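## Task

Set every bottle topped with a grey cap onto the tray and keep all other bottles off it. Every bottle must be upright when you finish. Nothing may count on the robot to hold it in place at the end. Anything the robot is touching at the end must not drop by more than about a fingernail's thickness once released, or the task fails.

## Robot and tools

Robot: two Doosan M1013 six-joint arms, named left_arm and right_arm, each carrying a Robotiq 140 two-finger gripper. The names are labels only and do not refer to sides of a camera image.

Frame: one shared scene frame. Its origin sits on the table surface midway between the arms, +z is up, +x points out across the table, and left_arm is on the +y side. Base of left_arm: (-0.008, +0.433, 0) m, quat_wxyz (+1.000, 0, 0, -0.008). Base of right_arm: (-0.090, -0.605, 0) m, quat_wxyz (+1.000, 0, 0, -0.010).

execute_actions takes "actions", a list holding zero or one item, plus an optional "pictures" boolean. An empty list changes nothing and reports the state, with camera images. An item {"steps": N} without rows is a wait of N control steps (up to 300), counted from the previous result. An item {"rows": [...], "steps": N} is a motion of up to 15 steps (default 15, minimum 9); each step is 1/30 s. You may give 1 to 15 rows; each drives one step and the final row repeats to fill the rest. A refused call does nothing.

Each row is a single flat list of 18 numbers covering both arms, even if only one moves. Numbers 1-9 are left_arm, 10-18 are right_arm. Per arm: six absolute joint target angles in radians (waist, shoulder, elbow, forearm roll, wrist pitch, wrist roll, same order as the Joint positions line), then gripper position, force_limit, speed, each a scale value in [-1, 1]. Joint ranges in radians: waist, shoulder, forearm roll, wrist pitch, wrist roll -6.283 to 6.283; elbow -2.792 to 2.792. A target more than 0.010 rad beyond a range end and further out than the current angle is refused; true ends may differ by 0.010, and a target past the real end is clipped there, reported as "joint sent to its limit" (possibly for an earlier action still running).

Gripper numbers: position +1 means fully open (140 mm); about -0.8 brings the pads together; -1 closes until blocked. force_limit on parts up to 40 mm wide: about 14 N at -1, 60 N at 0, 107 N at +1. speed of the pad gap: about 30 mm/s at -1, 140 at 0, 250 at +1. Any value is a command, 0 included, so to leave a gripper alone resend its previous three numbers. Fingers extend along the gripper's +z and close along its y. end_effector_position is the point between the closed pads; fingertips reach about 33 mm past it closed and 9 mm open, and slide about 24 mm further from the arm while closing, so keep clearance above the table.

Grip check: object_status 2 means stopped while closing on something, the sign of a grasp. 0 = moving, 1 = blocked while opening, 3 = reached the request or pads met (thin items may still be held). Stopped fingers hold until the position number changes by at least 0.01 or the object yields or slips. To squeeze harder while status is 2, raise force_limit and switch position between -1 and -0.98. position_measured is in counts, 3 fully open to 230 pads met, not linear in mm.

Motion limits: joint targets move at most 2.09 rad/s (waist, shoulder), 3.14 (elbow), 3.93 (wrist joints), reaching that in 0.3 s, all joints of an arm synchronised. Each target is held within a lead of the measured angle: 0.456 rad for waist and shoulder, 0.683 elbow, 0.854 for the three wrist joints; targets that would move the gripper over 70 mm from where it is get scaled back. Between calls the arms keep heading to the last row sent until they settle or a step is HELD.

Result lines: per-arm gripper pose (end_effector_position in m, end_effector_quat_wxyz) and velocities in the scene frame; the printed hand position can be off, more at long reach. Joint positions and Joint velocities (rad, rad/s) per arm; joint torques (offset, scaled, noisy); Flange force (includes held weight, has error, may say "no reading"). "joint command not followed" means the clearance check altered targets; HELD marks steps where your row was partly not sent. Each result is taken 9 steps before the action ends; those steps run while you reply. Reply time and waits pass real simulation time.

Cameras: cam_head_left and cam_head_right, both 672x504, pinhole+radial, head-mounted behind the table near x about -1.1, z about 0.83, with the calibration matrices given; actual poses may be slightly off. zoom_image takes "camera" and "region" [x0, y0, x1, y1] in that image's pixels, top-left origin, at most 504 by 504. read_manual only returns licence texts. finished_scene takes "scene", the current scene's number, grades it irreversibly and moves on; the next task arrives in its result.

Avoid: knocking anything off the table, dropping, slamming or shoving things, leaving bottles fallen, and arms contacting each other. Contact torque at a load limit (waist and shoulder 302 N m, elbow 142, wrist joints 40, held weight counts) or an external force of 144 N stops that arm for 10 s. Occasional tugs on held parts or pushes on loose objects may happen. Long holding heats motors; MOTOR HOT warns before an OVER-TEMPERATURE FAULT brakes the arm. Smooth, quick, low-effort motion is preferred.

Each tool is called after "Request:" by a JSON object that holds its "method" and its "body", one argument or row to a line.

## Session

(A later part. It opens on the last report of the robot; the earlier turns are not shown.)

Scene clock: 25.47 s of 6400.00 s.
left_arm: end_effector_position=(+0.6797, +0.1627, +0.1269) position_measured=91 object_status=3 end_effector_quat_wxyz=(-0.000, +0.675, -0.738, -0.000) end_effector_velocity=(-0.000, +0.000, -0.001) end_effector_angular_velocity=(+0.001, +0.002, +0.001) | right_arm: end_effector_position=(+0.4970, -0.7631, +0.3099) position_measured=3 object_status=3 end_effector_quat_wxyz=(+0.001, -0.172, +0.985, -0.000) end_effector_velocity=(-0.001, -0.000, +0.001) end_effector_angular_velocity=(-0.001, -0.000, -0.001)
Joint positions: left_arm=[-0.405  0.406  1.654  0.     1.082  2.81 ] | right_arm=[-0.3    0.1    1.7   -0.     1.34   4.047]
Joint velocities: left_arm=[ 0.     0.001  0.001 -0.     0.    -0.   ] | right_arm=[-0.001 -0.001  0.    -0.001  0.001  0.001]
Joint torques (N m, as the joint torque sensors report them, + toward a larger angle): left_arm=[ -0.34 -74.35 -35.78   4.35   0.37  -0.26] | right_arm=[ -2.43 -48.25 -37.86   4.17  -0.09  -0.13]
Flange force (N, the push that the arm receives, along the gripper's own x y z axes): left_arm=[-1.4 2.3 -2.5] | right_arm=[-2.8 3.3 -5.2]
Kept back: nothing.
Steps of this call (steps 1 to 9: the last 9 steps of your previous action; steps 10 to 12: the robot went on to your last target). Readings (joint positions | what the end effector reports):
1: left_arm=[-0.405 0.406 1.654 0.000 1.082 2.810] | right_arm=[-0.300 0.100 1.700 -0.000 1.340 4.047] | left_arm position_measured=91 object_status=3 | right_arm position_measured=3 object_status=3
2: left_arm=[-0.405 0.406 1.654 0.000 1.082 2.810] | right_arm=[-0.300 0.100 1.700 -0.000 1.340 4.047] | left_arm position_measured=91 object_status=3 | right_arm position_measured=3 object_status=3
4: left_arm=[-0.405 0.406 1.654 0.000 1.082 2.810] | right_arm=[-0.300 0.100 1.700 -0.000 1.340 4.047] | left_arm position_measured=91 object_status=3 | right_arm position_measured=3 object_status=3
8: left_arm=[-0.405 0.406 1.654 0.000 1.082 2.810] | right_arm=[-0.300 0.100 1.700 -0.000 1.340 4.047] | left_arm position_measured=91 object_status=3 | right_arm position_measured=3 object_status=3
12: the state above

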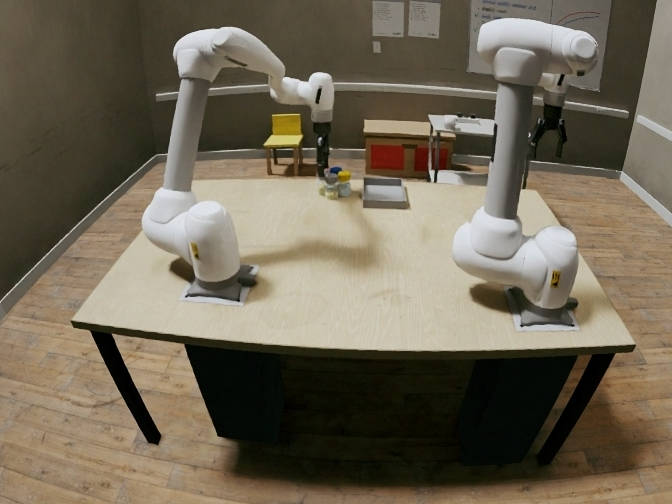

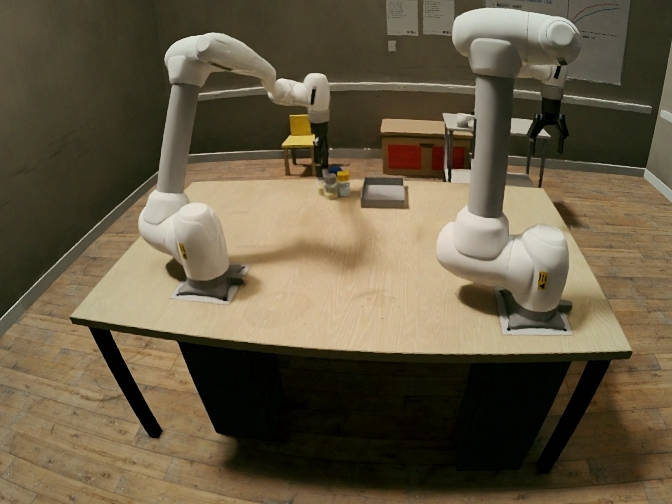

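Request:
{"method": "execute_actions", "body": {
  "actions": [
    {"rows":[[-0.4047,0.408,1.656,0,1.0776,2.81,0.3,0,0,-0.3,0.1,1.7,0,1.34,4.047,1,0,0],[-0.4047,0.408,1.656,0,1.0776,2.81,0.3,0,0,-0.3,0.1,1.7,0,1.34,4.047,1,0,0],[-0.4047,0.408,1.656,0,1.0776,2.81,0.3,0,0,-0.3,0.1,1.7,0,1.34,4.047,1,0,0],[-0.4047,0.4095,1.658,0,1.074,2.81,0.3,0,0,-0.3,0.1,1.7,0,1.34,4.047,1,0,0]],"steps":15}
  ]
}}

Request:
{"method": "execute_actions", "body": {
  "actions": [
    {"steps":10}
  ]
}}

Scene clock: 26.03 s of 6400.00 s.
left_arm: end_effector_position=(+0.6797, +0.1626, +0.1229) position_measured=91 object_status=3 end_effector_quat_wxyz=(+0.000, +0.675, -0.738, -0.000) end_effector_velocity=(-0.003, +0.001, -0.020) end_effector_angular_velocity=(+0.004, +0.006, -0.001) | right_arm: end_effector_position=(+0.4970, -0.7631, +0.3099) position_measured=3 object_status=3 end_effector_quat_wxyz=(+0.001, -0.172, +0.985, -0.000) end_effector_velocity=(-0.001, -0.001, +0.000) end_effector_angular_velocity=(-0.000, +0.000, -0.002)
Joint positions: left_arm=[-0.405  0.409  1.657 -0.     1.075  2.81 ] | right_arm=[-0.3    0.1    1.7   -0.     1.34   4.047]
Joint velocities: left_arm=[-0.001  0.015  0.019  0.001 -0.026 -0.   ] | right_arm=[-0.001 -0.001  0.    -0.001  0.     0.001]
Joint torques (N m, as the joint torque sensors report them, + toward a larger angle): left_arm=[ -1.68 -81.42 -39.98   4.48   0.38   0.  ] | right_arm=[ -3.54 -46.81 -38.41   4.3   -0.14   0.08]
Flange force (N, the push that the arm receives, along the gripper's own x y z axes): left_arm=[-3.7 2.9 1.6] | right_arm=[-1.1 6.0 -5.0]
Steps of this call (steps 1 to 11: the robot went on to your last target; steps 12 to 17: the first 6 steps of this action). Readings (joint positions | what the end effector reports):
12: left_arm=[-0.405 0.406 1.654 0.000 1.082 2.810] | right_arm=[-0.300 0.100 1.700 -0.000 1.340 4.047] | left_arm position_measured=91 object_status=3 | right_arm position_measured=3 object_status=3
13: left_arm=[-0.405 0.407 1.655 0.000 1.080 2.810] | right_arm=[-0.300 0.100 1.700 -0.000 1.340 4.047] | left_arm position_measured=91 object_status=3 | right_arm position_measured=3 object_status=3
15: left_arm=[-0.405 0.408 1.656 -0.000 1.078 2.810] | right_arm=[-0.300 0.100 1.700 -0.000 1.340 4.047] | left_arm position_measured=91 object_status=3 | right_arm position_measured=3 object_status=3
17: the state above

Scene clock: 26.37 s of 6400.00 s.
left_arm: end_effector_position=(+0.6797, +0.1626, +0.1223) position_measured=91 object_status=3 end_effector_quat_wxyz=(-0.000, +0.675, -0.738, +0.000) end_effector_velocity=(+0.000, +0.000, -0.000) end_effector_angular_velocity=(-0.000, -0.001, -0.001) | right_arm: end_effector_position=(+0.4970, -0.7631, +0.3099) position_measured=3 object_status=3 end_effector_quat_wxyz=(+0.001, -0.172, +0.985, -0.000) end_effector_velocity=(+0.000, -0.000, -0.001) end_effector_angular_velocity=(+0.000, +0.001, -0.001)
Joint positions: left_arm=[-0.405  0.409  1.658 -0.     1.074  2.81 ] | right_arm=[-0.3    0.1    1.7    0.     1.34   4.047]
Joint velocities: left_arm=[ 0.     0.001  0.     0.    -0.001  0.001] | right_arm=[ 0.     0.001  0.    -0.    -0.     0.001]
Joint torques (N m, as the joint torque sensors report them, + toward a larger angle): left_arm=[ -0.14 -75.86 -36.15   4.13   0.24  -0.23] | right_arm=[ -1.8  -44.71 -38.45   4.41  -0.08  -0.24]
Flange force (N, the push that the arm receives, along the gripper's own x y z axes): left_arm=[-1.1 1.6 -1.4] | right_arm=[2.7 5.9 -5.2]
Kept back: nothing.
Steps of this call (steps 1 to 9: the last 9 steps of your previous action; step 10: the robot went on to your last target). Readings (joint positions | what the end effector reports):
1: left_arm=[-0.405 0.409 1.658 -0.000 1.075 2.810] | right_arm=[-0.300 0.100 1.700 -0.000 1.340 4.047] | left_arm position_measured=91 object_status=3 | right_arm position_measured=3 object_status=3
2: left_arm=[-0.405 0.409 1.658 -0.000 1.074 2.810] | right_arm=[-0.300 0.100 1.700 -0.000 1.340 4.047] | left_arm position_measured=91 object_status=3 | right_arm position_measured=3 object_status=3
4: left_arm=[-0.405 0.409 1.658 -0.000 1.074 2.810] | right_arm=[-0.300 0.100 1.700 -0.000 1.340 4.047] | left_arm position_measured=91 object_status=3 | right_arm position_measured=3 object_status=3
8: left_arm=[-0.405 0.409 1.658 -0.000 1.074 2.810] | right_arm=[-0.300 0.100 1.700 -0.000 1.340 4.047] | left_arm position_measured=91 object_status=3 | right_arm position_measured=3 object_status=3
10: the state above

Request:
{"method": "execute_actions", "body": {
  "actions": [
    {"rows":[[-0.4047,0.413,1.662,0,1.0666,2.81,0.3,0,0,-0.3,0.1,1.7,0,1.34,4.047,1,0,0],[-0.4047,0.413,1.662,0,1.0666,2.81,0.3,0,0,-0.3,0.1,1.7,0,1.34,4.047,1,0,0],[-0.4047,0.413,1.662,0,1.0666,2.81,0.3,0,0,-0.3,0.1,1.7,0,1.34,4.047,1,0,0],[-0.4047,0.4166,1.6664,0,1.0586,2.81,0.3,0,0,-0.3,0.1,1.7,0,1.34,4.047,1,0,0],[-0.4047,0.4166,1.6664,0,1.0586,2.81,0.3,0,0,-0.3,0.1,1.7,0,1.34,4.047,1,0,0],[-0.4047,0.4166,1.6664,0,1.0586,2.81,0.3,0,0,-0.3,0.1,1.7,0,1.34,4.047,1,0,0],[-0.4047,0.4202,1.6707,0,1.0507,2.81,0.3,0,0,-0.3,0.1,1.7,0,1.34,4.047,1,0,0]],"steps":14}
  ]
}}

Request:
{"method": "execute_actions", "body": {
  "actions": [
    {"rows":[[-0.4047,0.4202,1.6707,0,1.0507,2.81,-1,0,-0.5,-0.3,0.1,1.7,0,1.34,4.047,1,0,0]],"steps":15}
  ]
}}

Request:
{"method": "execute_actions", "body": {
  "actions": [
    {"steps":15}
  ],
  "pictures": true
}}

Request:
{"method": "zoom_image", "body": {
  "camera": "cam_head_right",
  "region": [290,140,370,205]
}}

Scene clock: 27.10 s of 6400.00 s.
left_arm: end_effector_position=(+0.6798, +0.1626, +0.1166) position_measured=91 object_status=3 end_effector_quat_wxyz=(-0.000, +0.675, -0.738, +0.000) end_effector_velocity=(-0.000, -0.000, -0.066) end_effector_angular_velocity=(-0.004, -0.008, -0.001) | right_arm: end_effector_position=(+0.4970, -0.7631, +0.3099) position_measured=3 object_status=3 end_effector_quat_wxyz=(+0.001, -0.172, +0.985, -0.000) end_effector_velocity=(+0.000, +0.001, +0.000) end_effector_angular_velocity=(-0.000, -0.000, +0.000)
Joint positions: left_arm=[-0.405  0.414  1.663  0.     1.064  2.81 ] | right_arm=[-0.3    0.1    1.7   -0.     1.34   4.047]
Joint velocities: left_arm=[-0.     0.048  0.063 -0.    -0.119  0.   ] | right_arm=[ 0.002 -0.     0.     0.    -0.     0.002]
Joint torques (N m, as the joint torque sensors report them, + toward a larger angle): left_arm=[ -0.98 -59.31 -29.36   3.49   0.    -0.32] | right_arm=[  0.11 -46.58 -40.44   4.37  -0.24   0.07]
Flange force (N, the push that the arm receives, along the gripper's own x y z axes): left_arm=[-1.9 4.8 -1.9] | right_arm=[5.7 3.5 -2.3]
Steps of this call (steps 1 to 15: the robot went on to your last target; steps 16 to 17: nothing new was sent; steps 18 to 22: the first 5 steps of this action). Readings (joint positions | what the end effector reports):
18: left_arm=[-0.405 0.410 1.658 -0.000 1.074 2.810] | right_arm=[-0.300 0.100 1.700 -0.000 1.340 4.047] | left_arm position_measured=91 object_status=3 | right_arm position_measured=3 object_status=3
19: left_arm=[-0.405 0.411 1.659 0.000 1.071 2.810] | right_arm=[-0.300 0.100 1.700 -0.000 1.340 4.047] | left_arm position_measured=91 object_status=3 | right_arm position_measured=3 object_status=3
21: left_arm=[-0.405 0.413 1.662 0.000 1.067 2.810] | right_arm=[-0.300 0.100 1.700 -0.000 1.340 4.047] | left_arm position_measured=91 object_status=3 | right_arm position_measured=3 object_status=3
22: the state above

Scene clock: 27.60 s of 6400.00 s.
left_arm: end_effector_position=(+0.6794, +0.1628, +0.1082) position_measured=111 object_status=0 end_effector_quat_wxyz=(-0.000, +0.675, -0.738, -0.000) end_effector_velocity=(+0.000, -0.000, +0.000) end_effector_angular_velocity=(-0.000, +0.000, +0.000) | right_arm: end_effector_position=(+0.4970, -0.7631, +0.3099) position_measured=3 object_status=3 end_effector_quat_wxyz=(+0.001, -0.172, +0.985, -0.000) end_effector_velocity=(-0.000, -0.001, -0.000) end_effector_angular_velocity=(+0.001, -0.000, -0.003)
Joint positions: left_arm=[-0.405  0.42   1.671  0.     1.051  2.81 ] | right_arm=[-0.3    0.1    1.7   -0.     1.34   4.047]
Joint velocities: left_arm=[-0.    -0.    -0.001 -0.     0.001 -0.   ] | right_arm=[-0.002 -0.     0.     0.001 -0.     0.001]
Joint torques (N m, as the joint torque sensors report them, + toward a larger angle): left_arm=[ -0.08 -76.87 -35.4    4.18   0.15  -0.21] | right_arm=[ -1.5  -47.44 -38.75   4.3   -0.21  -0.06]
Flange force (N, the push that the arm receives, along the gripper's own x y z axes): left_arm=[-0.6 0.5 -1.8] | right_arm=[0.6 3.2 -4.5]
Steps of this call (steps 1 to 9: the last 9 steps of your previous action; steps 10 to 15: the first 6 steps of this action). Readings (joint positions | what the end effector reports):
10: left_arm=[-0.405 0.420 1.671 0.000 1.051 2.810] | right_arm=[-0.300 0.100 1.700 -0.000 1.340 4.047] | left_arm position_measured=91 object_status=0 | right_arm position_measured=3 object_status=3
11: left_arm=[-0.405 0.420 1.671 0.000 1.051 2.810] | right_arm=[-0.300 0.100 1.700 0.000 1.340 4.047] | left_arm position_measured=93 object_status=0 | right_arm position_measured=3 object_status=3
13: left_arm=[-0.405 0.420 1.671 0.000 1.051 2.810] | right_arm=[-0.300 0.100 1.700 -0.000 1.340 4.047] | left_arm position_measured=102 object_status=0 | right_arm position_measured=3 object_status=3
15: the state above

Scene clock: 28.10 s of 6400.00 s.
left_arm: end_effector_position=(+0.6794, +0.1628, +0.1082) position_measured=153 object_status=2 end_effector_quat_wxyz=(+0.000, +0.675, -0.738, +0.000) end_effector_velocity=(-0.000, +0.000, -0.000) end_effector_angular_velocity=(+0.000, +0.001, +0.000) | right_arm: end_effector_position=(+0.4970, -0.7631, +0.3099) position_measured=3 object_status=3 end_effector_quat_wxyz=(+0.001, -0.172, +0.985, -0.000) end_effector_velocity=(+0.000, +0.000, +0.000) end_effector_angular_velocity=(+0.001, -0.001, -0.001)
Joint positions: left_arm=[-0.405  0.42   1.671 -0.     1.051  2.81 ] | right_arm=[-0.3    0.1    1.7   -0.     1.34   4.047]
Joint velocities: left_arm=[ 0.     0.001 -0.    -0.001  0.001  0.   ] | right_arm=[ 0.    -0.     0.     0.001 -0.     0.   ]
Joint torques (N m, as the joint torque sensors report them, + toward a larger angle): left_arm=[ -1.3  -64.1  -28.34   4.28  -0.81  -0.45] | right_arm=[ -1.19 -47.47 -37.64   4.24  -0.17   0.43]
Flange force (N, the push that the arm receives, along the gripper's own x y z axes): left_arm=[-3.1 1.8 -19.6] | right_arm=[-0.5 0.9 -5.8]
Kept back: nothing.
Steps of this call (steps 1 to 9: the last 9 steps of your previous action; steps 10 to 15: the robot went on to your last target). Readings (joint positions | what the end effector reports):
1: left_arm=[-0.405 0.420 1.671 0.000 1.051 2.810] | right_arm=[-0.300 0.100 1.700 -0.000 1.340 4.047] | left_arm position_measured=116 object_status=0 | right_arm position_measured=3 object_status=3
2: left_arm=[-0.405 0.420 1.671 0.000 1.051 2.810] | right_arm=[-0.300 0.100 1.700 -0.000 1.340 4.047] | left_arm position_measured=120 object_status=0 | right_arm position_measured=3 object_status=3
4: left_arm=[-0.405 0.420 1.671 0.000 1.051 2.810] | right_arm=[-0.300 0.100 1.700 -0.000 1.340 4.047] | left_arm position_measured=129 object_status=0 | right_arm position_measured=3 object_status=3
8: left_arm=[-0.405 0.420 1.671 -0.000 1.051 2.810] | right_arm=[-0.300 0.100 1.700 -0.000 1.340 4.047] | left_arm position_measured=148 object_status=0 | right_arm position_measured=3 object_status=3
15: the state above
All arms were judged still, so your last target was given up. Only a new action makes them travel on or press farther. Fingers that are still opening or closing keep moving.

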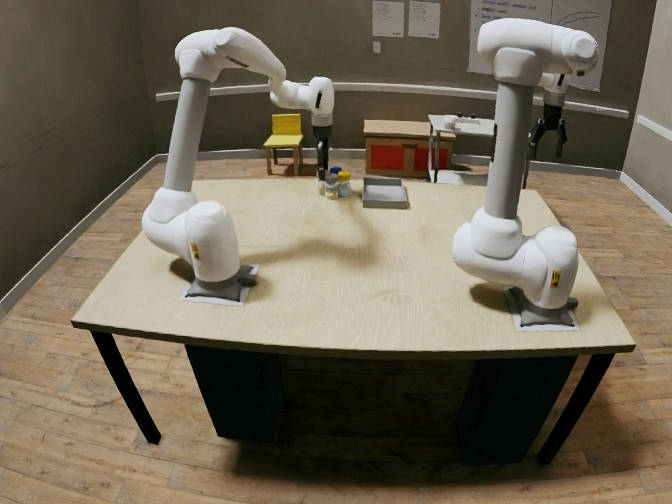

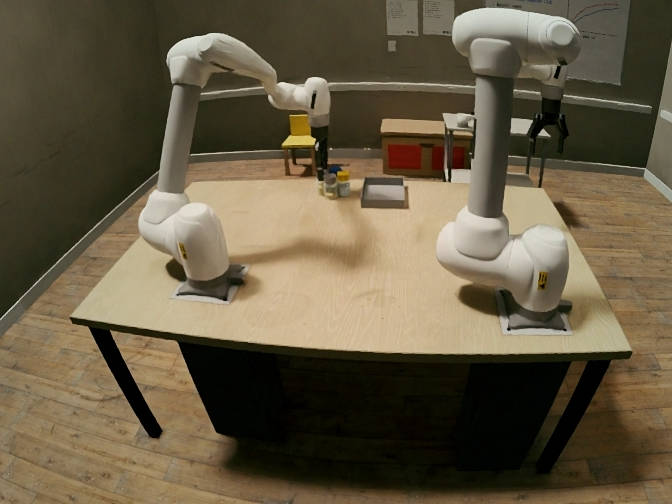

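Region (290, 140, 370, 205) of cam_head_right's 672x504 image, scaled by 6.300, with more detail than that image has; it fills the top 410 rows of this view, and the rest is white.

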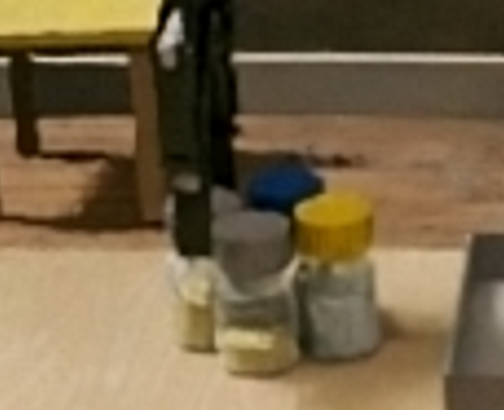

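Request:
{"method": "execute_actions", "body": {
  "actions": [
    {"rows":[[-0.4047,0.3962,1.6422,0,1.1032,2.81,-1,0,-0.5,-0.3,0.1,1.7,0,1.34,4.047,1,0,0],[-0.4047,0.3962,1.6422,0,1.1032,2.81,-1,0,-0.5,-0.3,0.1,1.7,0,1.34,4.047,1,0,0],[-0.4047,0.3962,1.6422,0,1.1032,2.81,-1,0,-0.5,-0.3,0.1,1.7,0,1.34,4.047,1,0,0],[-0.4047,0.3962,1.6422,0,1.1032,2.81,-1,0,-0.5,-0.3,0.1,1.7,0,1.34,4.047,1,0,0],[-0.4047,0.3358,1.5353,0,1.2705,2.81,-1,0,-0.5,-0.3,0.1,1.7,0,1.34,4.047,1,0,0]],"steps":15}
  ]
}}

Request:
{"method": "execute_actions", "body": {
  "actions": [
    {"steps":15}
  ]
}}

Request:
{"method": "execute_actions", "body": {
  "actions": [
    {"rows":[[-0.748,0.5481,1.2191,0,1.3744,2.38,-1,0,-0.5,-0.3,0.1,1.7,0,1.34,4.047,1,0,0]],"steps":15}
  ]
}}

Request:
{"method": "execute_actions", "body": {
  "actions": [
    {"steps":25}
  ]
}}

Request:
{"method": "execute_actions", "body": {
  "actions": [
    {"rows":[[-0.748,0.585,1.307,0,1.2496,2.38,-1,0,-0.5,-0.3,0.1,1.7,0,1.34,4.047,1,0,0]],"steps":15}
  ]
}}

Request:
{"method": "execute_actions", "body": {
  "actions": [
    {"steps":12}
  ],
  "pictures": true
}}

Request:
{"method": "zoom_image", "body": {
  "camera": "cam_head_left",
  "region": [300,130,430,220]
}}

Scene clock: 29.47 s of 6400.00 s.
left_arm: end_effector_position=(+0.6796, +0.1627, +0.1432) position_measured=153 object_status=2 end_effector_quat_wxyz=(+0.000, +0.675, -0.738, -0.000) end_effector_velocity=(-0.012, +0.000, +0.226) end_effector_angular_velocity=(+0.020, +0.080, +0.008) | right_arm: end_effector_position=(+0.4970, -0.7631, +0.3099) position_measured=3 object_status=3 end_effector_quat_wxyz=(+0.001, -0.172, +0.985, -0.000) end_effector_velocity=(-0.001, -0.002, -0.000) end_effector_angular_velocity=(-0.001, +0.001, -0.004)
Joint positions: left_arm=[-0.405  0.394  1.639  0.     1.109  2.81 ] | right_arm=[-0.3    0.1    1.7   -0.     1.34   4.047]
Joint velocities: left_arm=[ 0.    -0.139 -0.246 -0.016  0.467  0.   ] | right_arm=[-0.003 -0.     0.001 -0.002 -0.     0.001]
Joint torques (N m, as the joint torque sensors report them, + toward a larger angle): left_arm=[   2.03 -106.32  -54.68    5.92    0.02   -0.14] | right_arm=[ -0.6  -46.63 -37.98   3.97  -0.07   0.08]
Flange force (N, the push that the arm receives, along the gripper's own x y z axes): left_arm=[1.9 0.2 6.6] | right_arm=[1.8 1.5 -5.5]
Steps of this call (steps 1 to 35: nothing new was sent; steps 36 to 41: the first 6 steps of this action). Readings (joint positions | what the end effector reports):
36: left_arm=[-0.405 0.420 1.671 -0.000 1.051 2.810] | right_arm=[-0.300 0.100 1.700 -0.000 1.340 4.047] | left_arm position_measured=153 object_status=2 | right_arm position_measured=3 object_status=3
37: left_arm=[-0.405 0.418 1.668 -0.000 1.057 2.810] | right_arm=[-0.300 0.100 1.700 -0.000 1.340 4.047] | left_arm position_measured=153 object_status=2 | right_arm position_measured=3 object_status=3
39: left_arm=[-0.405 0.402 1.648 0.000 1.091 2.810] | right_arm=[-0.300 0.100 1.700 -0.000 1.340 4.047] | left_arm position_measured=153 object_status=2 | right_arm position_measured=3 object_status=3
41: the state above

Scene clock: 29.97 s of 6400.00 s.
left_arm: end_effector_position=(+0.6797, +0.1627, +0.2399) position_measured=153 object_status=2 end_effector_quat_wxyz=(+0.000, +0.675, -0.738, -0.000) end_effector_velocity=(+0.000, -0.000, +0.001) end_effector_angular_velocity=(-0.000, -0.002, -0.000) | right_arm: end_effector_position=(+0.4970, -0.7631, +0.3099) position_measured=3 object_status=3 end_effector_quat_wxyz=(+0.001, -0.172, +0.985, -0.000) end_effector_velocity=(+0.000, +0.000, +0.000) end_effector_angular_velocity=(-0.001, -0.001, +0.001)
Joint positions: left_arm=[-0.405  0.336  1.535  0.     1.27   2.81 ] | right_arm=[-0.3    0.1    1.7   -0.     1.34   4.047]
Joint velocities: left_arm=[-0.    -0.    -0.001  0.    -0.     0.   ] | right_arm=[ 0.001 -0.001 -0.    -0.    -0.001  0.   ]
Joint torques (N m, as the joint torque sensors report them, + toward a larger angle): left_arm=[  1.01 -72.4  -40.49   4.76   0.06  -0.27] | right_arm=[ -3.52 -47.72 -38.5    4.33   0.04   0.07]
Flange force (N, the push that the arm receives, along the gripper's own x y z axes): left_arm=[0.1 3.9 0.4] | right_arm=[-2.2 5.5 -4.3]
Kept back: nothing.
Steps of this call (steps 1 to 9: the last 9 steps of your previous action; steps 10 to 15: the robot went on to your last target). Readings (joint positions | what the end effector reports):
1: left_arm=[-0.405 0.387 1.625 -0.000 1.132 2.810] | right_arm=[-0.300 0.100 1.700 -0.000 1.340 4.047] | left_arm position_measured=153 object_status=2 | right_arm position_measured=3 object_status=3
2: left_arm=[-0.405 0.374 1.603 -0.000 1.165 2.810] | right_arm=[-0.300 0.100 1.700 -0.000 1.340 4.047] | left_arm position_measured=153 object_status=2 | right_arm position_measured=3 object_status=3
4: left_arm=[-0.405 0.352 1.564 0.000 1.224 2.810] | right_arm=[-0.300 0.100 1.700 -0.000 1.340 4.047] | left_arm position_measured=153 object_status=2 | right_arm position_measured=3 object_status=3
8: left_arm=[-0.405 0.336 1.536 0.000 1.269 2.810] | right_arm=[-0.300 0.100 1.700 -0.000 1.340 4.047] | left_arm position_measured=153 object_status=2 | right_arm position_measured=3 object_status=3
15: the state above

Scene clock: 30.17 s of 6400.00 s.
left_arm: end_effector_position=(+0.6845, +0.0976, +0.2422) position_measured=153 object_status=2 end_effector_quat_wxyz=(-0.000, +0.682, -0.731, +0.000) end_effector_velocity=(+0.009, -0.489, +0.009) end_effector_angular_velocity=(+0.002, +0.004, +0.137) | right_arm: end_effector_position=(+0.4970, -0.7631, +0.3099) position_measured=3 object_status=3 end_effector_quat_wxyz=(+0.001, -0.172, +0.985, -0.000) end_effector_velocity=(-0.000, -0.000, +0.000) end_effector_angular_velocity=(-0.000, -0.001, -0.001)
Joint positions: left_arm=[-0.479  0.382  1.466 -0.     1.293  2.716] | right_arm=[-0.3    0.1    1.7   -0.     1.34   4.047]
Joint velocities: left_arm=[-0.554  0.344 -0.509  0.     0.169 -0.691] | right_arm=[-0. -0. -0.  0. -0.  0.]
Joint torques (N m, as the joint torque sensors report them, + toward a larger angle): left_arm=[ 12.94 -92.24 -39.52   5.33   0.28   0.13] | right_arm=[ -2.62 -47.03 -39.47   4.29   0.09   0.04]
Flange force (N, the push that the arm receives, along the gripper's own x y z axes): left_arm=[-1.0 0.6 -0.2] | right_arm=[0.9 6.0 -2.9]
Steps of this call (steps 1 to 6: the first 6 steps of this action). Readings (joint positions | what the end effector reports):
1: left_arm=[-0.405 0.336 1.535 0.000 1.271 2.810] | right_arm=[-0.300 0.100 1.700 -0.000 1.340 4.047] | left_arm position_measured=153 object_status=2 | right_arm position_measured=3 object_status=3
2: left_arm=[-0.408 0.338 1.532 -0.000 1.272 2.805] | right_arm=[-0.300 0.100 1.700 -0.000 1.340 4.047] | left_arm position_measured=153 object_status=2 | right_arm position_measured=3 object_status=3
4: left_arm=[-0.437 0.356 1.504 -0.000 1.281 2.768] | right_arm=[-0.300 0.100 1.700 -0.000 1.340 4.047] | left_arm position_measured=153 object_status=2 | right_arm position_measured=3 object_status=3
6: the state above

Scene clock: 31.00 s of 6400.00 s.
left_arm: end_effector_position=(+0.6448, -0.1452, +0.2401) position_measured=153 object_status=2 end_effector_quat_wxyz=(+0.000, +0.706, -0.708, +0.000) end_effector_velocity=(+0.000, +0.000, +0.000) end_effector_angular_velocity=(+0.001, -0.001, -0.001) | right_arm: end_effector_position=(+0.4970, -0.7631, +0.3099) position_measured=3 object_status=3 end_effector_quat_wxyz=(+0.001, -0.172, +0.985, -0.000) end_effector_velocity=(-0.000, +0.000, -0.000) end_effector_angular_velocity=(-0.001, +0.001, +0.001)
Joint positions: left_arm=[-0.748  0.548  1.219 -0.     1.374  2.38 ] | right_arm=[-0.3    0.1    1.7   -0.     1.34   4.047]
Joint velocities: left_arm=[ 0.     0.    -0.     0.001  0.     0.   ] | right_arm=[ 0.001  0.     0.    -0.001  0.     0.   ]
Joint torques (N m, as the joint torque sensors report them, + toward a larger angle): left_arm=[ -1.36 -94.8  -41.46   4.7    0.46  -0.08] | right_arm=[  0.21 -47.52 -38.26   4.42  -0.37   0.09]
Flange force (N, the push that the arm receives, along the gripper's own x y z axes): left_arm=[-3.0 0.2 1.4] | right_arm=[1.5 0.4 -5.3]
Kept back: nothing.
Steps of this call (steps 1 to 9: the last 9 steps of your previous action; steps 10 to 25: the robot went on to your last target). Readings (joint positions | what the end effector reports):
1: left_arm=[-0.498 0.393 1.449 -0.000 1.299 2.693] | right_arm=[-0.300 0.100 1.700 -0.000 1.340 4.047] | left_arm position_measured=153 object_status=2 | right_arm position_measured=3 object_status=3
2: left_arm=[-0.516 0.405 1.432 -0.000 1.304 2.670] | right_arm=[-0.300 0.100 1.700 -0.000 1.340 4.047] | left_arm position_measured=153 object_status=2 | right_arm position_measured=3 object_status=3
4: left_arm=[-0.553 0.427 1.399 -0.000 1.315 2.624] | right_arm=[-0.300 0.100 1.700 -0.000 1.340 4.047] | left_arm position_measured=153 object_status=2 | right_arm position_measured=3 object_status=3
8: left_arm=[-0.625 0.472 1.332 -0.000 1.337 2.533] | right_arm=[-0.300 0.100 1.700 -0.000 1.340 4.047] | left_arm position_measured=153 object_status=2 | right_arm position_measured=3 object_status=3
25: the state above

Scene clock: 31.20 s of 6400.00 s.
left_arm: end_effector_position=(+0.6456, -0.1461, +0.1688) position_measured=153 object_status=2 end_effector_quat_wxyz=(+0.000, +0.706, -0.708, -0.001) end_effector_velocity=(+0.000, -0.001, -0.293) end_effector_angular_velocity=(-0.010, -0.011, -0.001) | right_arm: end_effector_position=(+0.4970, -0.7631, +0.3099) position_measured=3 object_status=3 end_effector_quat_wxyz=(+0.001, -0.172, +0.985, -0.000) end_effector_velocity=(-0.000, +0.001, +0.000) end_effector_angular_velocity=(+0.001, -0.001, +0.001)
Joint positions: left_arm=[-0.748  0.581  1.297 -0.     1.265  2.38 ] | right_arm=[-0.3    0.1    1.7   -0.     1.34   4.047]
Joint velocities: left_arm=[-0.001  0.142  0.316  0.    -0.473  0.   ] | right_arm=[ 0.    -0.001  0.     0.001  0.    -0.   ]
Joint torques (N m, as the joint torque sensors report them, + toward a larger angle): left_arm=[   4.09 -160.68  -68.85    8.12    0.27   -0.11] | right_arm=[ -0.01 -48.57 -38.93   4.1   -0.03  -0.4 ]
Flange force (N, the push that the arm receives, along the gripper's own x y z axes): left_arm=[2.9 -2.0 2.4] | right_arm=[0.1 1.3 -3.4]
Steps of this call (steps 1 to 6: the first 6 steps of this action). Readings (joint positions | what the end effector reports):
1: left_arm=[-0.748 0.548 1.219 -0.000 1.374 2.380] | right_arm=[-0.300 0.100 1.700 -0.000 1.340 4.047] | left_arm position_measured=153 object_status=2 | right_arm position_measured=3 object_status=3
2: left_arm=[-0.748 0.550 1.223 0.000 1.368 2.380] | right_arm=[-0.300 0.100 1.700 -0.000 1.340 4.047] | left_arm position_measured=153 object_status=2 | right_arm position_measured=3 object_status=3
4: left_arm=[-0.748 0.565 1.260 0.000 1.315 2.380] | right_arm=[-0.300 0.100 1.700 0.000 1.340 4.047] | left_arm position_measured=153 object_status=2 | right_arm position_measured=3 object_status=3
6: the state above

Scene clock: 31.60 s of 6400.00 s.
left_arm: end_effector_position=(+0.6458, -0.1462, +0.1604) position_measured=153 object_status=2 end_effector_quat_wxyz=(-0.000, +0.706, -0.708, -0.000) end_effector_velocity=(+0.000, +0.001, +0.000) end_effector_angular_velocity=(-0.000, -0.000, +0.001) | right_arm: end_effector_position=(+0.4970, -0.7631, +0.3099) position_measured=3 object_status=3 end_effector_quat_wxyz=(+0.001, -0.172, +0.985, -0.000) end_effector_velocity=(+0.000, +0.001, -0.000) end_effector_angular_velocity=(+0.001, -0.000, -0.001)
Joint positions: left_arm=[-0.748  0.585  1.307  0.     1.25   2.38 ] | right_arm=[-0.3    0.1    1.7   -0.     1.34   4.047]
Joint velocities: left_arm=[ 0.001 -0.     0.    -0.     0.    -0.   ] | right_arm=[ 0.001  0.     0.     0.001 -0.     0.001]
Joint torques (N m, as the joint torque sensors report them, + toward a larger angle): left_arm=[  0.17 -96.   -40.37   4.35   0.06  -0.18] | right_arm=[ -2.49 -46.83 -39.02   4.57  -0.19   0.12]
Flange force (N, the push that the arm receives, along the gripper's own x y z axes): left_arm=[-2.3 2.6 0.4] | right_arm=[0.5 4.9 -3.9]
Kept back: nothing.
Steps of this call (steps 1 to 9: the last 9 steps of your previous action; steps 10 to 12: the robot went on to your last target). Readings (joint positions | what the end effector reports):
1: left_arm=[-0.748 0.585 1.304 -0.000 1.254 2.380] | right_arm=[-0.300 0.100 1.700 -0.000 1.340 4.047] | left_arm position_measured=153 object_status=2 | right_arm position_measured=3 object_status=3
2: left_arm=[-0.748 0.585 1.306 -0.000 1.251 2.380] | right_arm=[-0.300 0.100 1.700 -0.000 1.340 4.047] | left_arm position_measured=153 object_status=2 | right_arm position_measured=3 object_status=3
4: left_arm=[-0.748 0.585 1.306 0.000 1.250 2.380] | right_arm=[-0.300 0.100 1.700 -0.000 1.340 4.047] | left_arm position_measured=153 object_status=2 | right_arm position_measured=3 object_status=3
8: left_arm=[-0.748 0.585 1.307 0.000 1.250 2.380] | right_arm=[-0.300 0.100 1.700 -0.000 1.340 4.047] | left_arm position_measured=153 object_status=2 | right_arm position_measured=3 object_status=3
12: the state above

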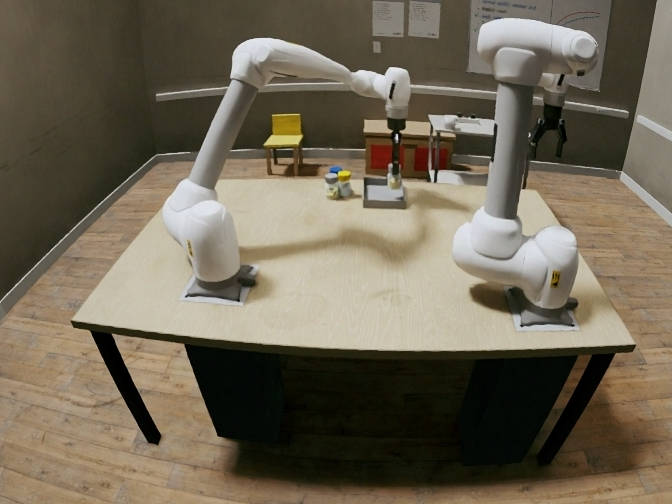

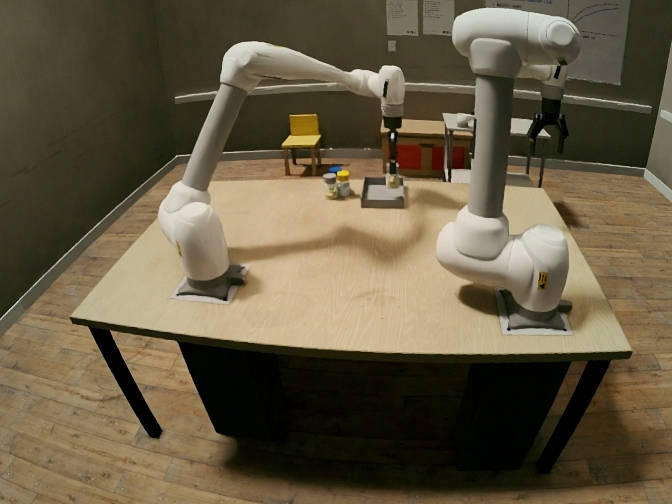

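Region (300, 130, 430, 220) of cam_head_left's 672x504 image, scaled by 3.877, with more detail than that image has; it fills the top 349 rows of this view, and the rest is white.

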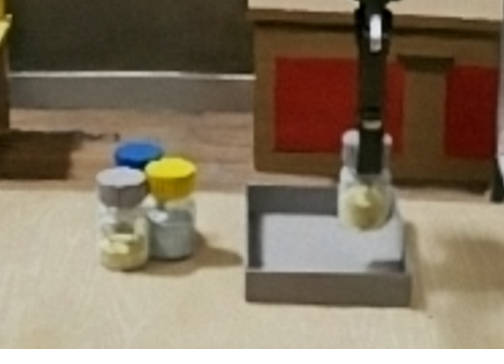

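Request:
{"method": "execute_actions", "body": {
  "actions": [
    {"rows":[[-0.74,0.5999,1.3401,0,1.2016,2.38,-1,0,-0.5,-0.3,0.1,1.7,0,1.34,4.047,1,0,0]],"steps":10}
  ]
}}

Request:
{"method": "execute_actions", "body": {
  "actions": [
    {"rows":[[-0.74,0.6015,1.3431,0,1.197,2.38,-1,0,-0.5,-0.3,0.1,1.7,0,1.34,4.047,1,0,0],[-0.74,0.6015,1.3431,0,1.197,2.38,-1,0,-0.5,-0.3,0.1,1.7,0,1.34,4.047,1,0,0],[-0.74,0.6015,1.3431,0,1.197,2.38,-1,0,-0.5,-0.3,0.1,1.7,0,1.34,4.047,1,0,0],[-0.74,0.6031,1.3461,0,1.1924,2.38,-1,0,-0.5,-0.3,0.1,1.7,0,1.34,4.047,1,0,0],[-0.74,0.6031,1.3461,0,1.1924,2.38,-1,0,-0.5,-0.3,0.1,1.7,0,1.34,4.047,1,0,0],[-0.74,0.6031,1.3461,0,1.1924,2.38,-1,0,-0.5,-0.3,0.1,1.7,0,1.34,4.047,1,0,0],[-0.74,0.6047,1.3491,0,1.1878,2.38,-1,0,-0.5,-0.3,0.1,1.7,0,1.34,4.047,1,0,0]],"steps":12}
  ]
}}

Request:
{"method": "execute_actions", "body": {
  "actions": [
    {"steps":12}
  ]
}}

Scene clock: 32.27 s of 6400.00 s.
left_arm: end_effector_position=(+0.6458, -0.1462, +0.1603) position_measured=153 object_status=2 end_effector_quat_wxyz=(-0.000, +0.706, -0.708, +0.000) end_effector_velocity=(+0.006, -0.007, +0.001) end_effector_angular_velocity=(-0.018, -0.018, -0.001) | right_arm: end_effector_position=(+0.4970, -0.7631, +0.3099) position_measured=3 object_status=3 end_effector_quat_wxyz=(+0.001, -0.172, +0.985, -0.000) end_effector_velocity=(+0.001, +0.001, -0.000) end_effector_angular_velocity=(+0.001, -0.000, +0.001)
Joint positions: left_arm=[-0.748  0.585  1.307  0.     1.249  2.38 ] | right_arm=[-0.3    0.1    1.7   -0.     1.34   4.047]
Joint velocities: left_arm=[-0.001  0.    -0.001 -0.    -0.025  0.   ] | right_arm=[ 0.001  0.001 -0.     0.001 -0.     0.   ]
Joint torques (N m, as the joint torque sensors report them, + toward a larger angle): left_arm=[  0.76 -97.84 -40.25   4.25   0.17  -0.03] | right_arm=[ -0.68 -48.28 -38.92   4.31  -0.16  -0.15]
Flange force (N, the push that the arm receives, along the gripper's own x y z axes): left_arm=[-0.2 1.4 0.8] | right_arm=[-0.1 1.9 -3.6]
Steps of this call (steps 1 to 19: the robot went on to your last target; step 20: the first step of this action). Readings (joint positions | what the end effector reports):
20: the state above

Scene clock: 32.67 s of 6400.00 s.
left_arm: end_effector_position=(+0.6493, -0.1399, +0.1279) position_measured=153 object_status=2 end_effector_quat_wxyz=(-0.000, +0.709, -0.705, +0.000) end_effector_velocity=(-0.005, +0.004, -0.032) end_effector_angular_velocity=(+0.012, +0.012, -0.001) | right_arm: end_effector_position=(+0.4970, -0.7631, +0.3099) position_measured=3 object_status=3 end_effector_quat_wxyz=(+0.001, -0.172, +0.985, -0.000) end_effector_velocity=(-0.000, -0.001, -0.001) end_effector_angular_velocity=(+0.000, +0.001, -0.002)
Joint positions: left_arm=[-0.74   0.601  1.342  0.     1.198  2.38 ] | right_arm=[-0.3    0.1    1.7   -0.     1.34   4.047]
Joint velocities: left_arm=[-0.001  0.018  0.03   0.    -0.031  0.   ] | right_arm=[-0.002  0.     0.001 -0.    -0.    -0.   ]
Joint torques (N m, as the joint torque sensors report them, + toward a larger angle): left_arm=[   0.16 -101.06  -40.57    4.67    0.57   -0.05] | right_arm=[ -1.23 -46.62 -38.43   4.27   0.29  -0.22]
Flange force (N, the push that the arm receives, along the gripper's own x y z axes): left_arm=[0.5 0.3 2.0] | right_arm=[0.8 2.9 -3.7]
Steps of this call (steps 1 to 9: the last 9 steps of your previous action; steps 10 to 12: the first 3 steps of this action). Readings (joint positions | what the end effector reports):
10: left_arm=[-0.740 0.600 1.340 -0.000 1.202 2.380] | right_arm=[-0.300 0.100 1.700 -0.000 1.340 4.047] | left_arm position_measured=153 object_status=2 | right_arm position_measured=3 object_status=3
11: left_arm=[-0.740 0.600 1.341 0.000 1.200 2.380] | right_arm=[-0.300 0.100 1.700 0.000 1.340 4.047] | left_arm position_measured=153 object_status=2 | right_arm position_measured=3 object_status=3
12: the state above

Scene clock: 33.07 s of 6400.00 s.
left_arm: end_effector_position=(+0.6491, -0.1397, +0.1212) position_measured=153 object_status=2 end_effector_quat_wxyz=(-0.000, +0.709, -0.705, +0.000) end_effector_velocity=(-0.000, +0.000, -0.000) end_effector_angular_velocity=(+0.001, +0.000, -0.000) | right_arm: end_effector_position=(+0.4970, -0.7631, +0.3099) position_measured=3 object_status=3 end_effector_quat_wxyz=(+0.001, -0.172, +0.985, -0.000) end_effector_velocity=(-0.000, -0.000, -0.001) end_effector_angular_velocity=(+0.001, +0.001, -0.001)
Joint positions: left_arm=[-0.74   0.605  1.349  0.     1.188  2.38 ] | right_arm=[-0.3    0.1    1.7   -0.     1.34   4.047]
Joint velocities: left_arm=[-0.    -0.     0.001  0.001  0.     0.   ] | right_arm=[-0.001  0.001  0.001  0.     0.    -0.001]
Joint torques (N m, as the joint torque sensors report them, + toward a larger angle): left_arm=[ -0.49 -98.31 -39.1    4.29   0.3   -0.17] | right_arm=[ -3.03 -46.68 -38.77   4.46   0.16  -0.14]
Flange force (N, the push that the arm receives, along the gripper's own x y z axes): left_arm=[-0.8 -0.4 1.2] | right_arm=[-0.3 5.7 -3.6]
Kept back: nothing.
Steps of this call (steps 1 to 9: the last 9 steps of your previous action; steps 10 to 12: the robot went on to your last target). Readings (joint positions | what the end effector reports):
1: left_arm=[-0.740 0.601 1.343 0.000 1.198 2.380] | right_arm=[-0.300 0.100 1.700 -0.000 1.340 4.047] | left_arm position_measured=153 object_status=2 | right_arm position_measured=3 object_status=3
2: left_arm=[-0.740 0.602 1.344 0.000 1.196 2.380] | right_arm=[-0.300 0.100 1.700 -0.000 1.340 4.047] | left_arm position_measured=153 object_status=2 | right_arm position_measured=3 object_status=3
4: left_arm=[-0.740 0.603 1.346 0.000 1.193 2.380] | right_arm=[-0.300 0.100 1.700 -0.000 1.340 4.047] | left_arm position_measured=153 object_status=2 | right_arm position_measured=3 object_status=3
8: left_arm=[-0.740 0.605 1.349 0.000 1.188 2.380] | right_arm=[-0.300 0.100 1.700 -0.000 1.340 4.047] | left_arm position_measured=153 object_status=2 | right_arm position_measured=3 object_status=3
12: the state above

Request:
{"method": "execute_actions", "body": {
  "actions": [
    {"rows":[[-0.74,0.6063,1.3521,0,1.1832,2.38,-1,0,-0.5,-0.3,0.1,1.7,0,1.34,4.047,1,0,0]],"steps":15}
  ]
}}

Request:
{"method": "execute_actions", "body": {
  "actions": [
    {"rows":[[-0.74,0.6076,1.3546,0,1.1794,2.38,-1,0,-0.5,-0.3,0.1,1.7,0,1.34,4.047,1,0,0]],"steps":15}
  ]
}}

Scene clock: 33.70 s of 6400.00 s.
left_arm: end_effector_position=(+0.6490, -0.1396, +0.1183) position_measured=153 object_status=2 end_effector_quat_wxyz=(+0.000, +0.709, -0.705, -0.000) end_effector_velocity=(-0.000, -0.000, -0.001) end_effector_angular_velocity=(-0.000, -0.001, -0.000) | right_arm: end_effector_position=(+0.4970, -0.7631, +0.3099) position_measured=3 object_status=3 end_effector_quat_wxyz=(+0.001, -0.172, +0.985, -0.000) end_effector_velocity=(+0.000, +0.000, +0.000) end_effector_angular_velocity=(-0.001, -0.000, +0.001)
Joint positions: left_arm=[-0.74   0.606  1.352 -0.     1.183  2.38 ] | right_arm=[-0.3    0.1    1.7   -0.     1.34   4.047]
Joint velocities: left_arm=[-0.     0.001  0.001  0.    -0.003 -0.   ] | right_arm=[ 0.001 -0.    -0.    -0.001  0.    -0.001]
Joint torques (N m, as the joint torque sensors report them, + toward a larger angle): left_arm=[ -0.89 -97.05 -39.37   4.3    0.63  -0.38] | right_arm=[ -1.91 -45.75 -39.25   4.15  -0.25   0.03]
Flange force (N, the push that the arm receives, along the gripper's own x y z axes): left_arm=[-3.5 1.6 1.2] | right_arm=[2.9 6.1 -4.4]
Steps of this call (steps 1 to 13: the robot went on to your last target; steps 14 to 19: the first 6 steps of this action). Readings (joint positions | what the end effector reports):
14: left_arm=[-0.740 0.605 1.349 0.000 1.188 2.380] | right_arm=[-0.300 0.100 1.700 0.000 1.340 4.047] | left_arm position_measured=153 object_status=2 | right_arm position_measured=3 object_status=3
15: left_arm=[-0.740 0.605 1.350 0.000 1.186 2.380] | right_arm=[-0.300 0.100 1.700 -0.000 1.340 4.047] | left_arm position_measured=153 object_status=2 | right_arm position_measured=3 object_status=3
17: left_arm=[-0.740 0.606 1.352 -0.000 1.184 2.380] | right_arm=[-0.300 0.100 1.700 -0.000 1.340 4.047] | left_arm position_measured=153 object_status=2 | right_arm position_measured=3 object_status=3
19: the state above

Scene clock: 34.20 s of 6400.00 s.
left_arm: end_effector_position=(+0.6489, -0.1395, +0.1158) position_measured=153 object_status=2 end_effector_quat_wxyz=(+0.000, +0.709, -0.705, -0.000) end_effector_velocity=(-0.001, -0.001, -0.001) end_effector_angular_velocity=(-0.001, +0.000, -0.000) | right_arm: end_effector_position=(+0.4970, -0.7631, +0.3099) position_measured=3 object_status=3 end_effector_quat_wxyz=(+0.001, -0.172, +0.985, -0.000) end_effector_velocity=(-0.000, -0.000, -0.000) end_effector_angular_velocity=(-0.001, +0.001, +0.001)
Joint positions: left_arm=[-0.74   0.608  1.355 -0.     1.18   2.38 ] | right_arm=[-0.3    0.1    1.7   -0.     1.34   4.047]
Joint velocities: left_arm=[-0.001  0.001  0.001 -0.001 -0.002 -0.   ] | right_arm=[ 0.     0.     0.    -0.001 -0.     0.   ]
Joint torques (N m, as the joint torque sensors report them, + toward a larger angle): left_arm=[ -1.59 -96.87 -38.79   4.43   0.03  -0.02] | right_arm=[ -2.   -46.02 -38.89   4.32  -0.14   0.02]
Flange force (N, the push that the arm receives, along the gripper's own x y z axes): left_arm=[-2.3 0.2 -0.2] | right_arm=[1.6 5.5 -4.3]
Steps of this call (steps 1 to 9: the last 9 steps of your previous action; steps 10 to 15: the first 6 steps of this action). Readings (joint positions | what the end effector reports):
10: left_arm=[-0.740 0.606 1.352 -0.000 1.183 2.380] | right_arm=[-0.300 0.100 1.700 -0.000 1.340 4.047] | left_arm position_measured=153 object_status=2 | right_arm position_measured=3 object_status=3
11: left_arm=[-0.740 0.607 1.353 -0.000 1.182 2.380] | right_arm=[-0.300 0.100 1.700 -0.000 1.340 4.047] | left_arm position_measured=153 object_status=2 | right_arm position_measured=3 object_status=3
13: left_arm=[-0.740 0.608 1.354 -0.000 1.180 2.380] | right_arm=[-0.300 0.100 1.700 -0.000 1.340 4.047] | left_arm position_measured=153 object_status=2 | right_arm position_measured=3 object_status=3
15: the state above

Request:
{"method": "execute_actions", "body": {
  "actions": [
    {"rows":[[-0.74,0.6087,1.3566,0,1.1763,2.38,-1,0,-0.5,-0.3,0.1,1.7,0,1.34,4.047,1,0,0]],"steps":15}
  ]
}}

Request:
{"method": "execute_actions", "body": {
  "actions": [
    {"rows":[[-0.74,0.6098,1.3586,0,1.1732,2.38,-1,0,-0.5,-0.3,0.1,1.7,0,1.34,4.047,1,0,0]],"steps":15}
  ]
}}

Scene clock: 34.70 s of 6400.00 s.
left_arm: end_effector_position=(+0.6488, -0.1395, +0.1138) position_measured=153 object_status=2 end_effector_quat_wxyz=(+0.000, +0.709, -0.705, -0.000) end_effector_velocity=(-0.000, -0.000, -0.001) end_effector_angular_velocity=(-0.001, -0.000, +0.000) | right_arm: end_effector_position=(+0.4970, -0.7631, +0.3099) position_measured=3 object_status=3 end_effector_quat_wxyz=(+0.001, -0.172, +0.985, -0.000) end_effector_velocity=(+0.000, +0.001, -0.000) end_effector_angular_velocity=(+0.000, -0.001, -0.001)
Joint positions: left_arm=[-0.74   0.609  1.357 -0.     1.176  2.38 ] | right_arm=[-0.3    0.1    1.7   -0.     1.34   4.047]
Joint velocities: left_arm=[-0.    -0.     0.002 -0.    -0.002 -0.   ] | right_arm=[ 0.001 -0.     0.     0.    -0.001  0.001]
Joint torques (N m, as the joint torque sensors report them, + toward a larger angle): left_arm=[ -1.13 -97.81 -40.26   4.47   0.39  -0.12] | right_arm=[ -2.41 -47.94 -38.44   4.5   -0.06   0.23]
Flange force (N, the push that the arm receives, along the gripper's own x y z axes): left_arm=[-4.3 2.8 2.0] | right_arm=[-1.4 3.6 -4.4]
Steps of this call (steps 1 to 9: the last 9 steps of your previous action; steps 10 to 15: the first 6 steps of this action). Readings (joint positions | what the end effector reports):
10: left_arm=[-0.740 0.608 1.355 -0.000 1.179 2.380] | right_arm=[-0.300 0.100 1.700 -0.000 1.340 4.047] | left_arm position_measured=153 object_status=2 | right_arm position_measured=3 object_status=3
11: left_arm=[-0.740 0.608 1.355 -0.000 1.178 2.380] | right_arm=[-0.300 0.100 1.700 -0.000 1.340 4.047] | left_arm position_measured=153 object_status=2 | right_arm position_measured=3 object_status=3
13: left_arm=[-0.740 0.609 1.356 -0.000 1.177 2.380] | right_arm=[-0.300 0.100 1.700 -0.000 1.340 4.047] | left_arm position_measured=153 object_status=2 | right_arm position_measured=3 object_status=3
15: the state above

Scene clock: 35.20 s of 6400.00 s.
left_arm: end_effector_position=(+0.6487, -0.1394, +0.1118) position_measured=153 object_status=2 end_effector_quat_wxyz=(+0.000, +0.709, -0.705, -0.000) end_effector_velocity=(-0.001, -0.000, -0.001) end_effector_angular_velocity=(+0.000, +0.002, -0.000) | right_arm: end_effector_position=(+0.4970, -0.7631, +0.3099) position_measured=3 object_status=3 end_effector_quat_wxyz=(+0.001, -0.172, +0.985, -0.000) end_effector_velocity=(-0.000, +0.000, -0.000) end_effector_angular_velocity=(+0.001, +0.001, -0.000)
Joint positions: left_arm=[-0.74   0.61   1.359 -0.     1.173  2.38 ] | right_arm=[-0.3    0.1    1.7    0.     1.34   4.047]
Joint velocities: left_arm=[-0.001  0.     0.002 -0.001 -0.001 -0.   ] | right_arm=[-0.  0.  0.  0.  0.  0.]
Joint torques (N m, as the joint torque sensors report them, + toward a larger angle): left_arm=[ -0.22 -96.32 -39.28   4.35  -0.02  -0.18] | right_arm=[ -2.12 -45.32 -38.78   4.44  -0.2    0.24]
Flange force (N, the push that the arm receives, along the gripper's own x y z axes): left_arm=[-3.0 3.4 -0.1] | right_arm=[2.8 6.0 -5.1]
Steps of this call (steps 1 to 9: the last 9 steps of your previous action; steps 10 to 15: the first 6 steps of this action). Readings (joint positions | what the end effector reports):
10: left_arm=[-0.740 0.609 1.357 -0.000 1.176 2.380] | right_arm=[-0.300 0.100 1.700 -0.000 1.340 4.047] | left_arm position_measured=153 object_status=2 | right_arm position_measured=3 object_status=3
11: left_arm=[-0.740 0.609 1.357 -0.000 1.175 2.380] | right_arm=[-0.300 0.100 1.700 -0.000 1.340 4.047] | left_arm position_measured=153 object_status=2 | right_arm position_measured=3 object_status=3
13: left_arm=[-0.740 0.610 1.358 -0.000 1.174 2.380] | right_arm=[-0.300 0.100 1.700 -0.000 1.340 4.047] | left_arm position_measured=153 object_status=2 | right_arm position_measured=3 object_status=3
15: the state above


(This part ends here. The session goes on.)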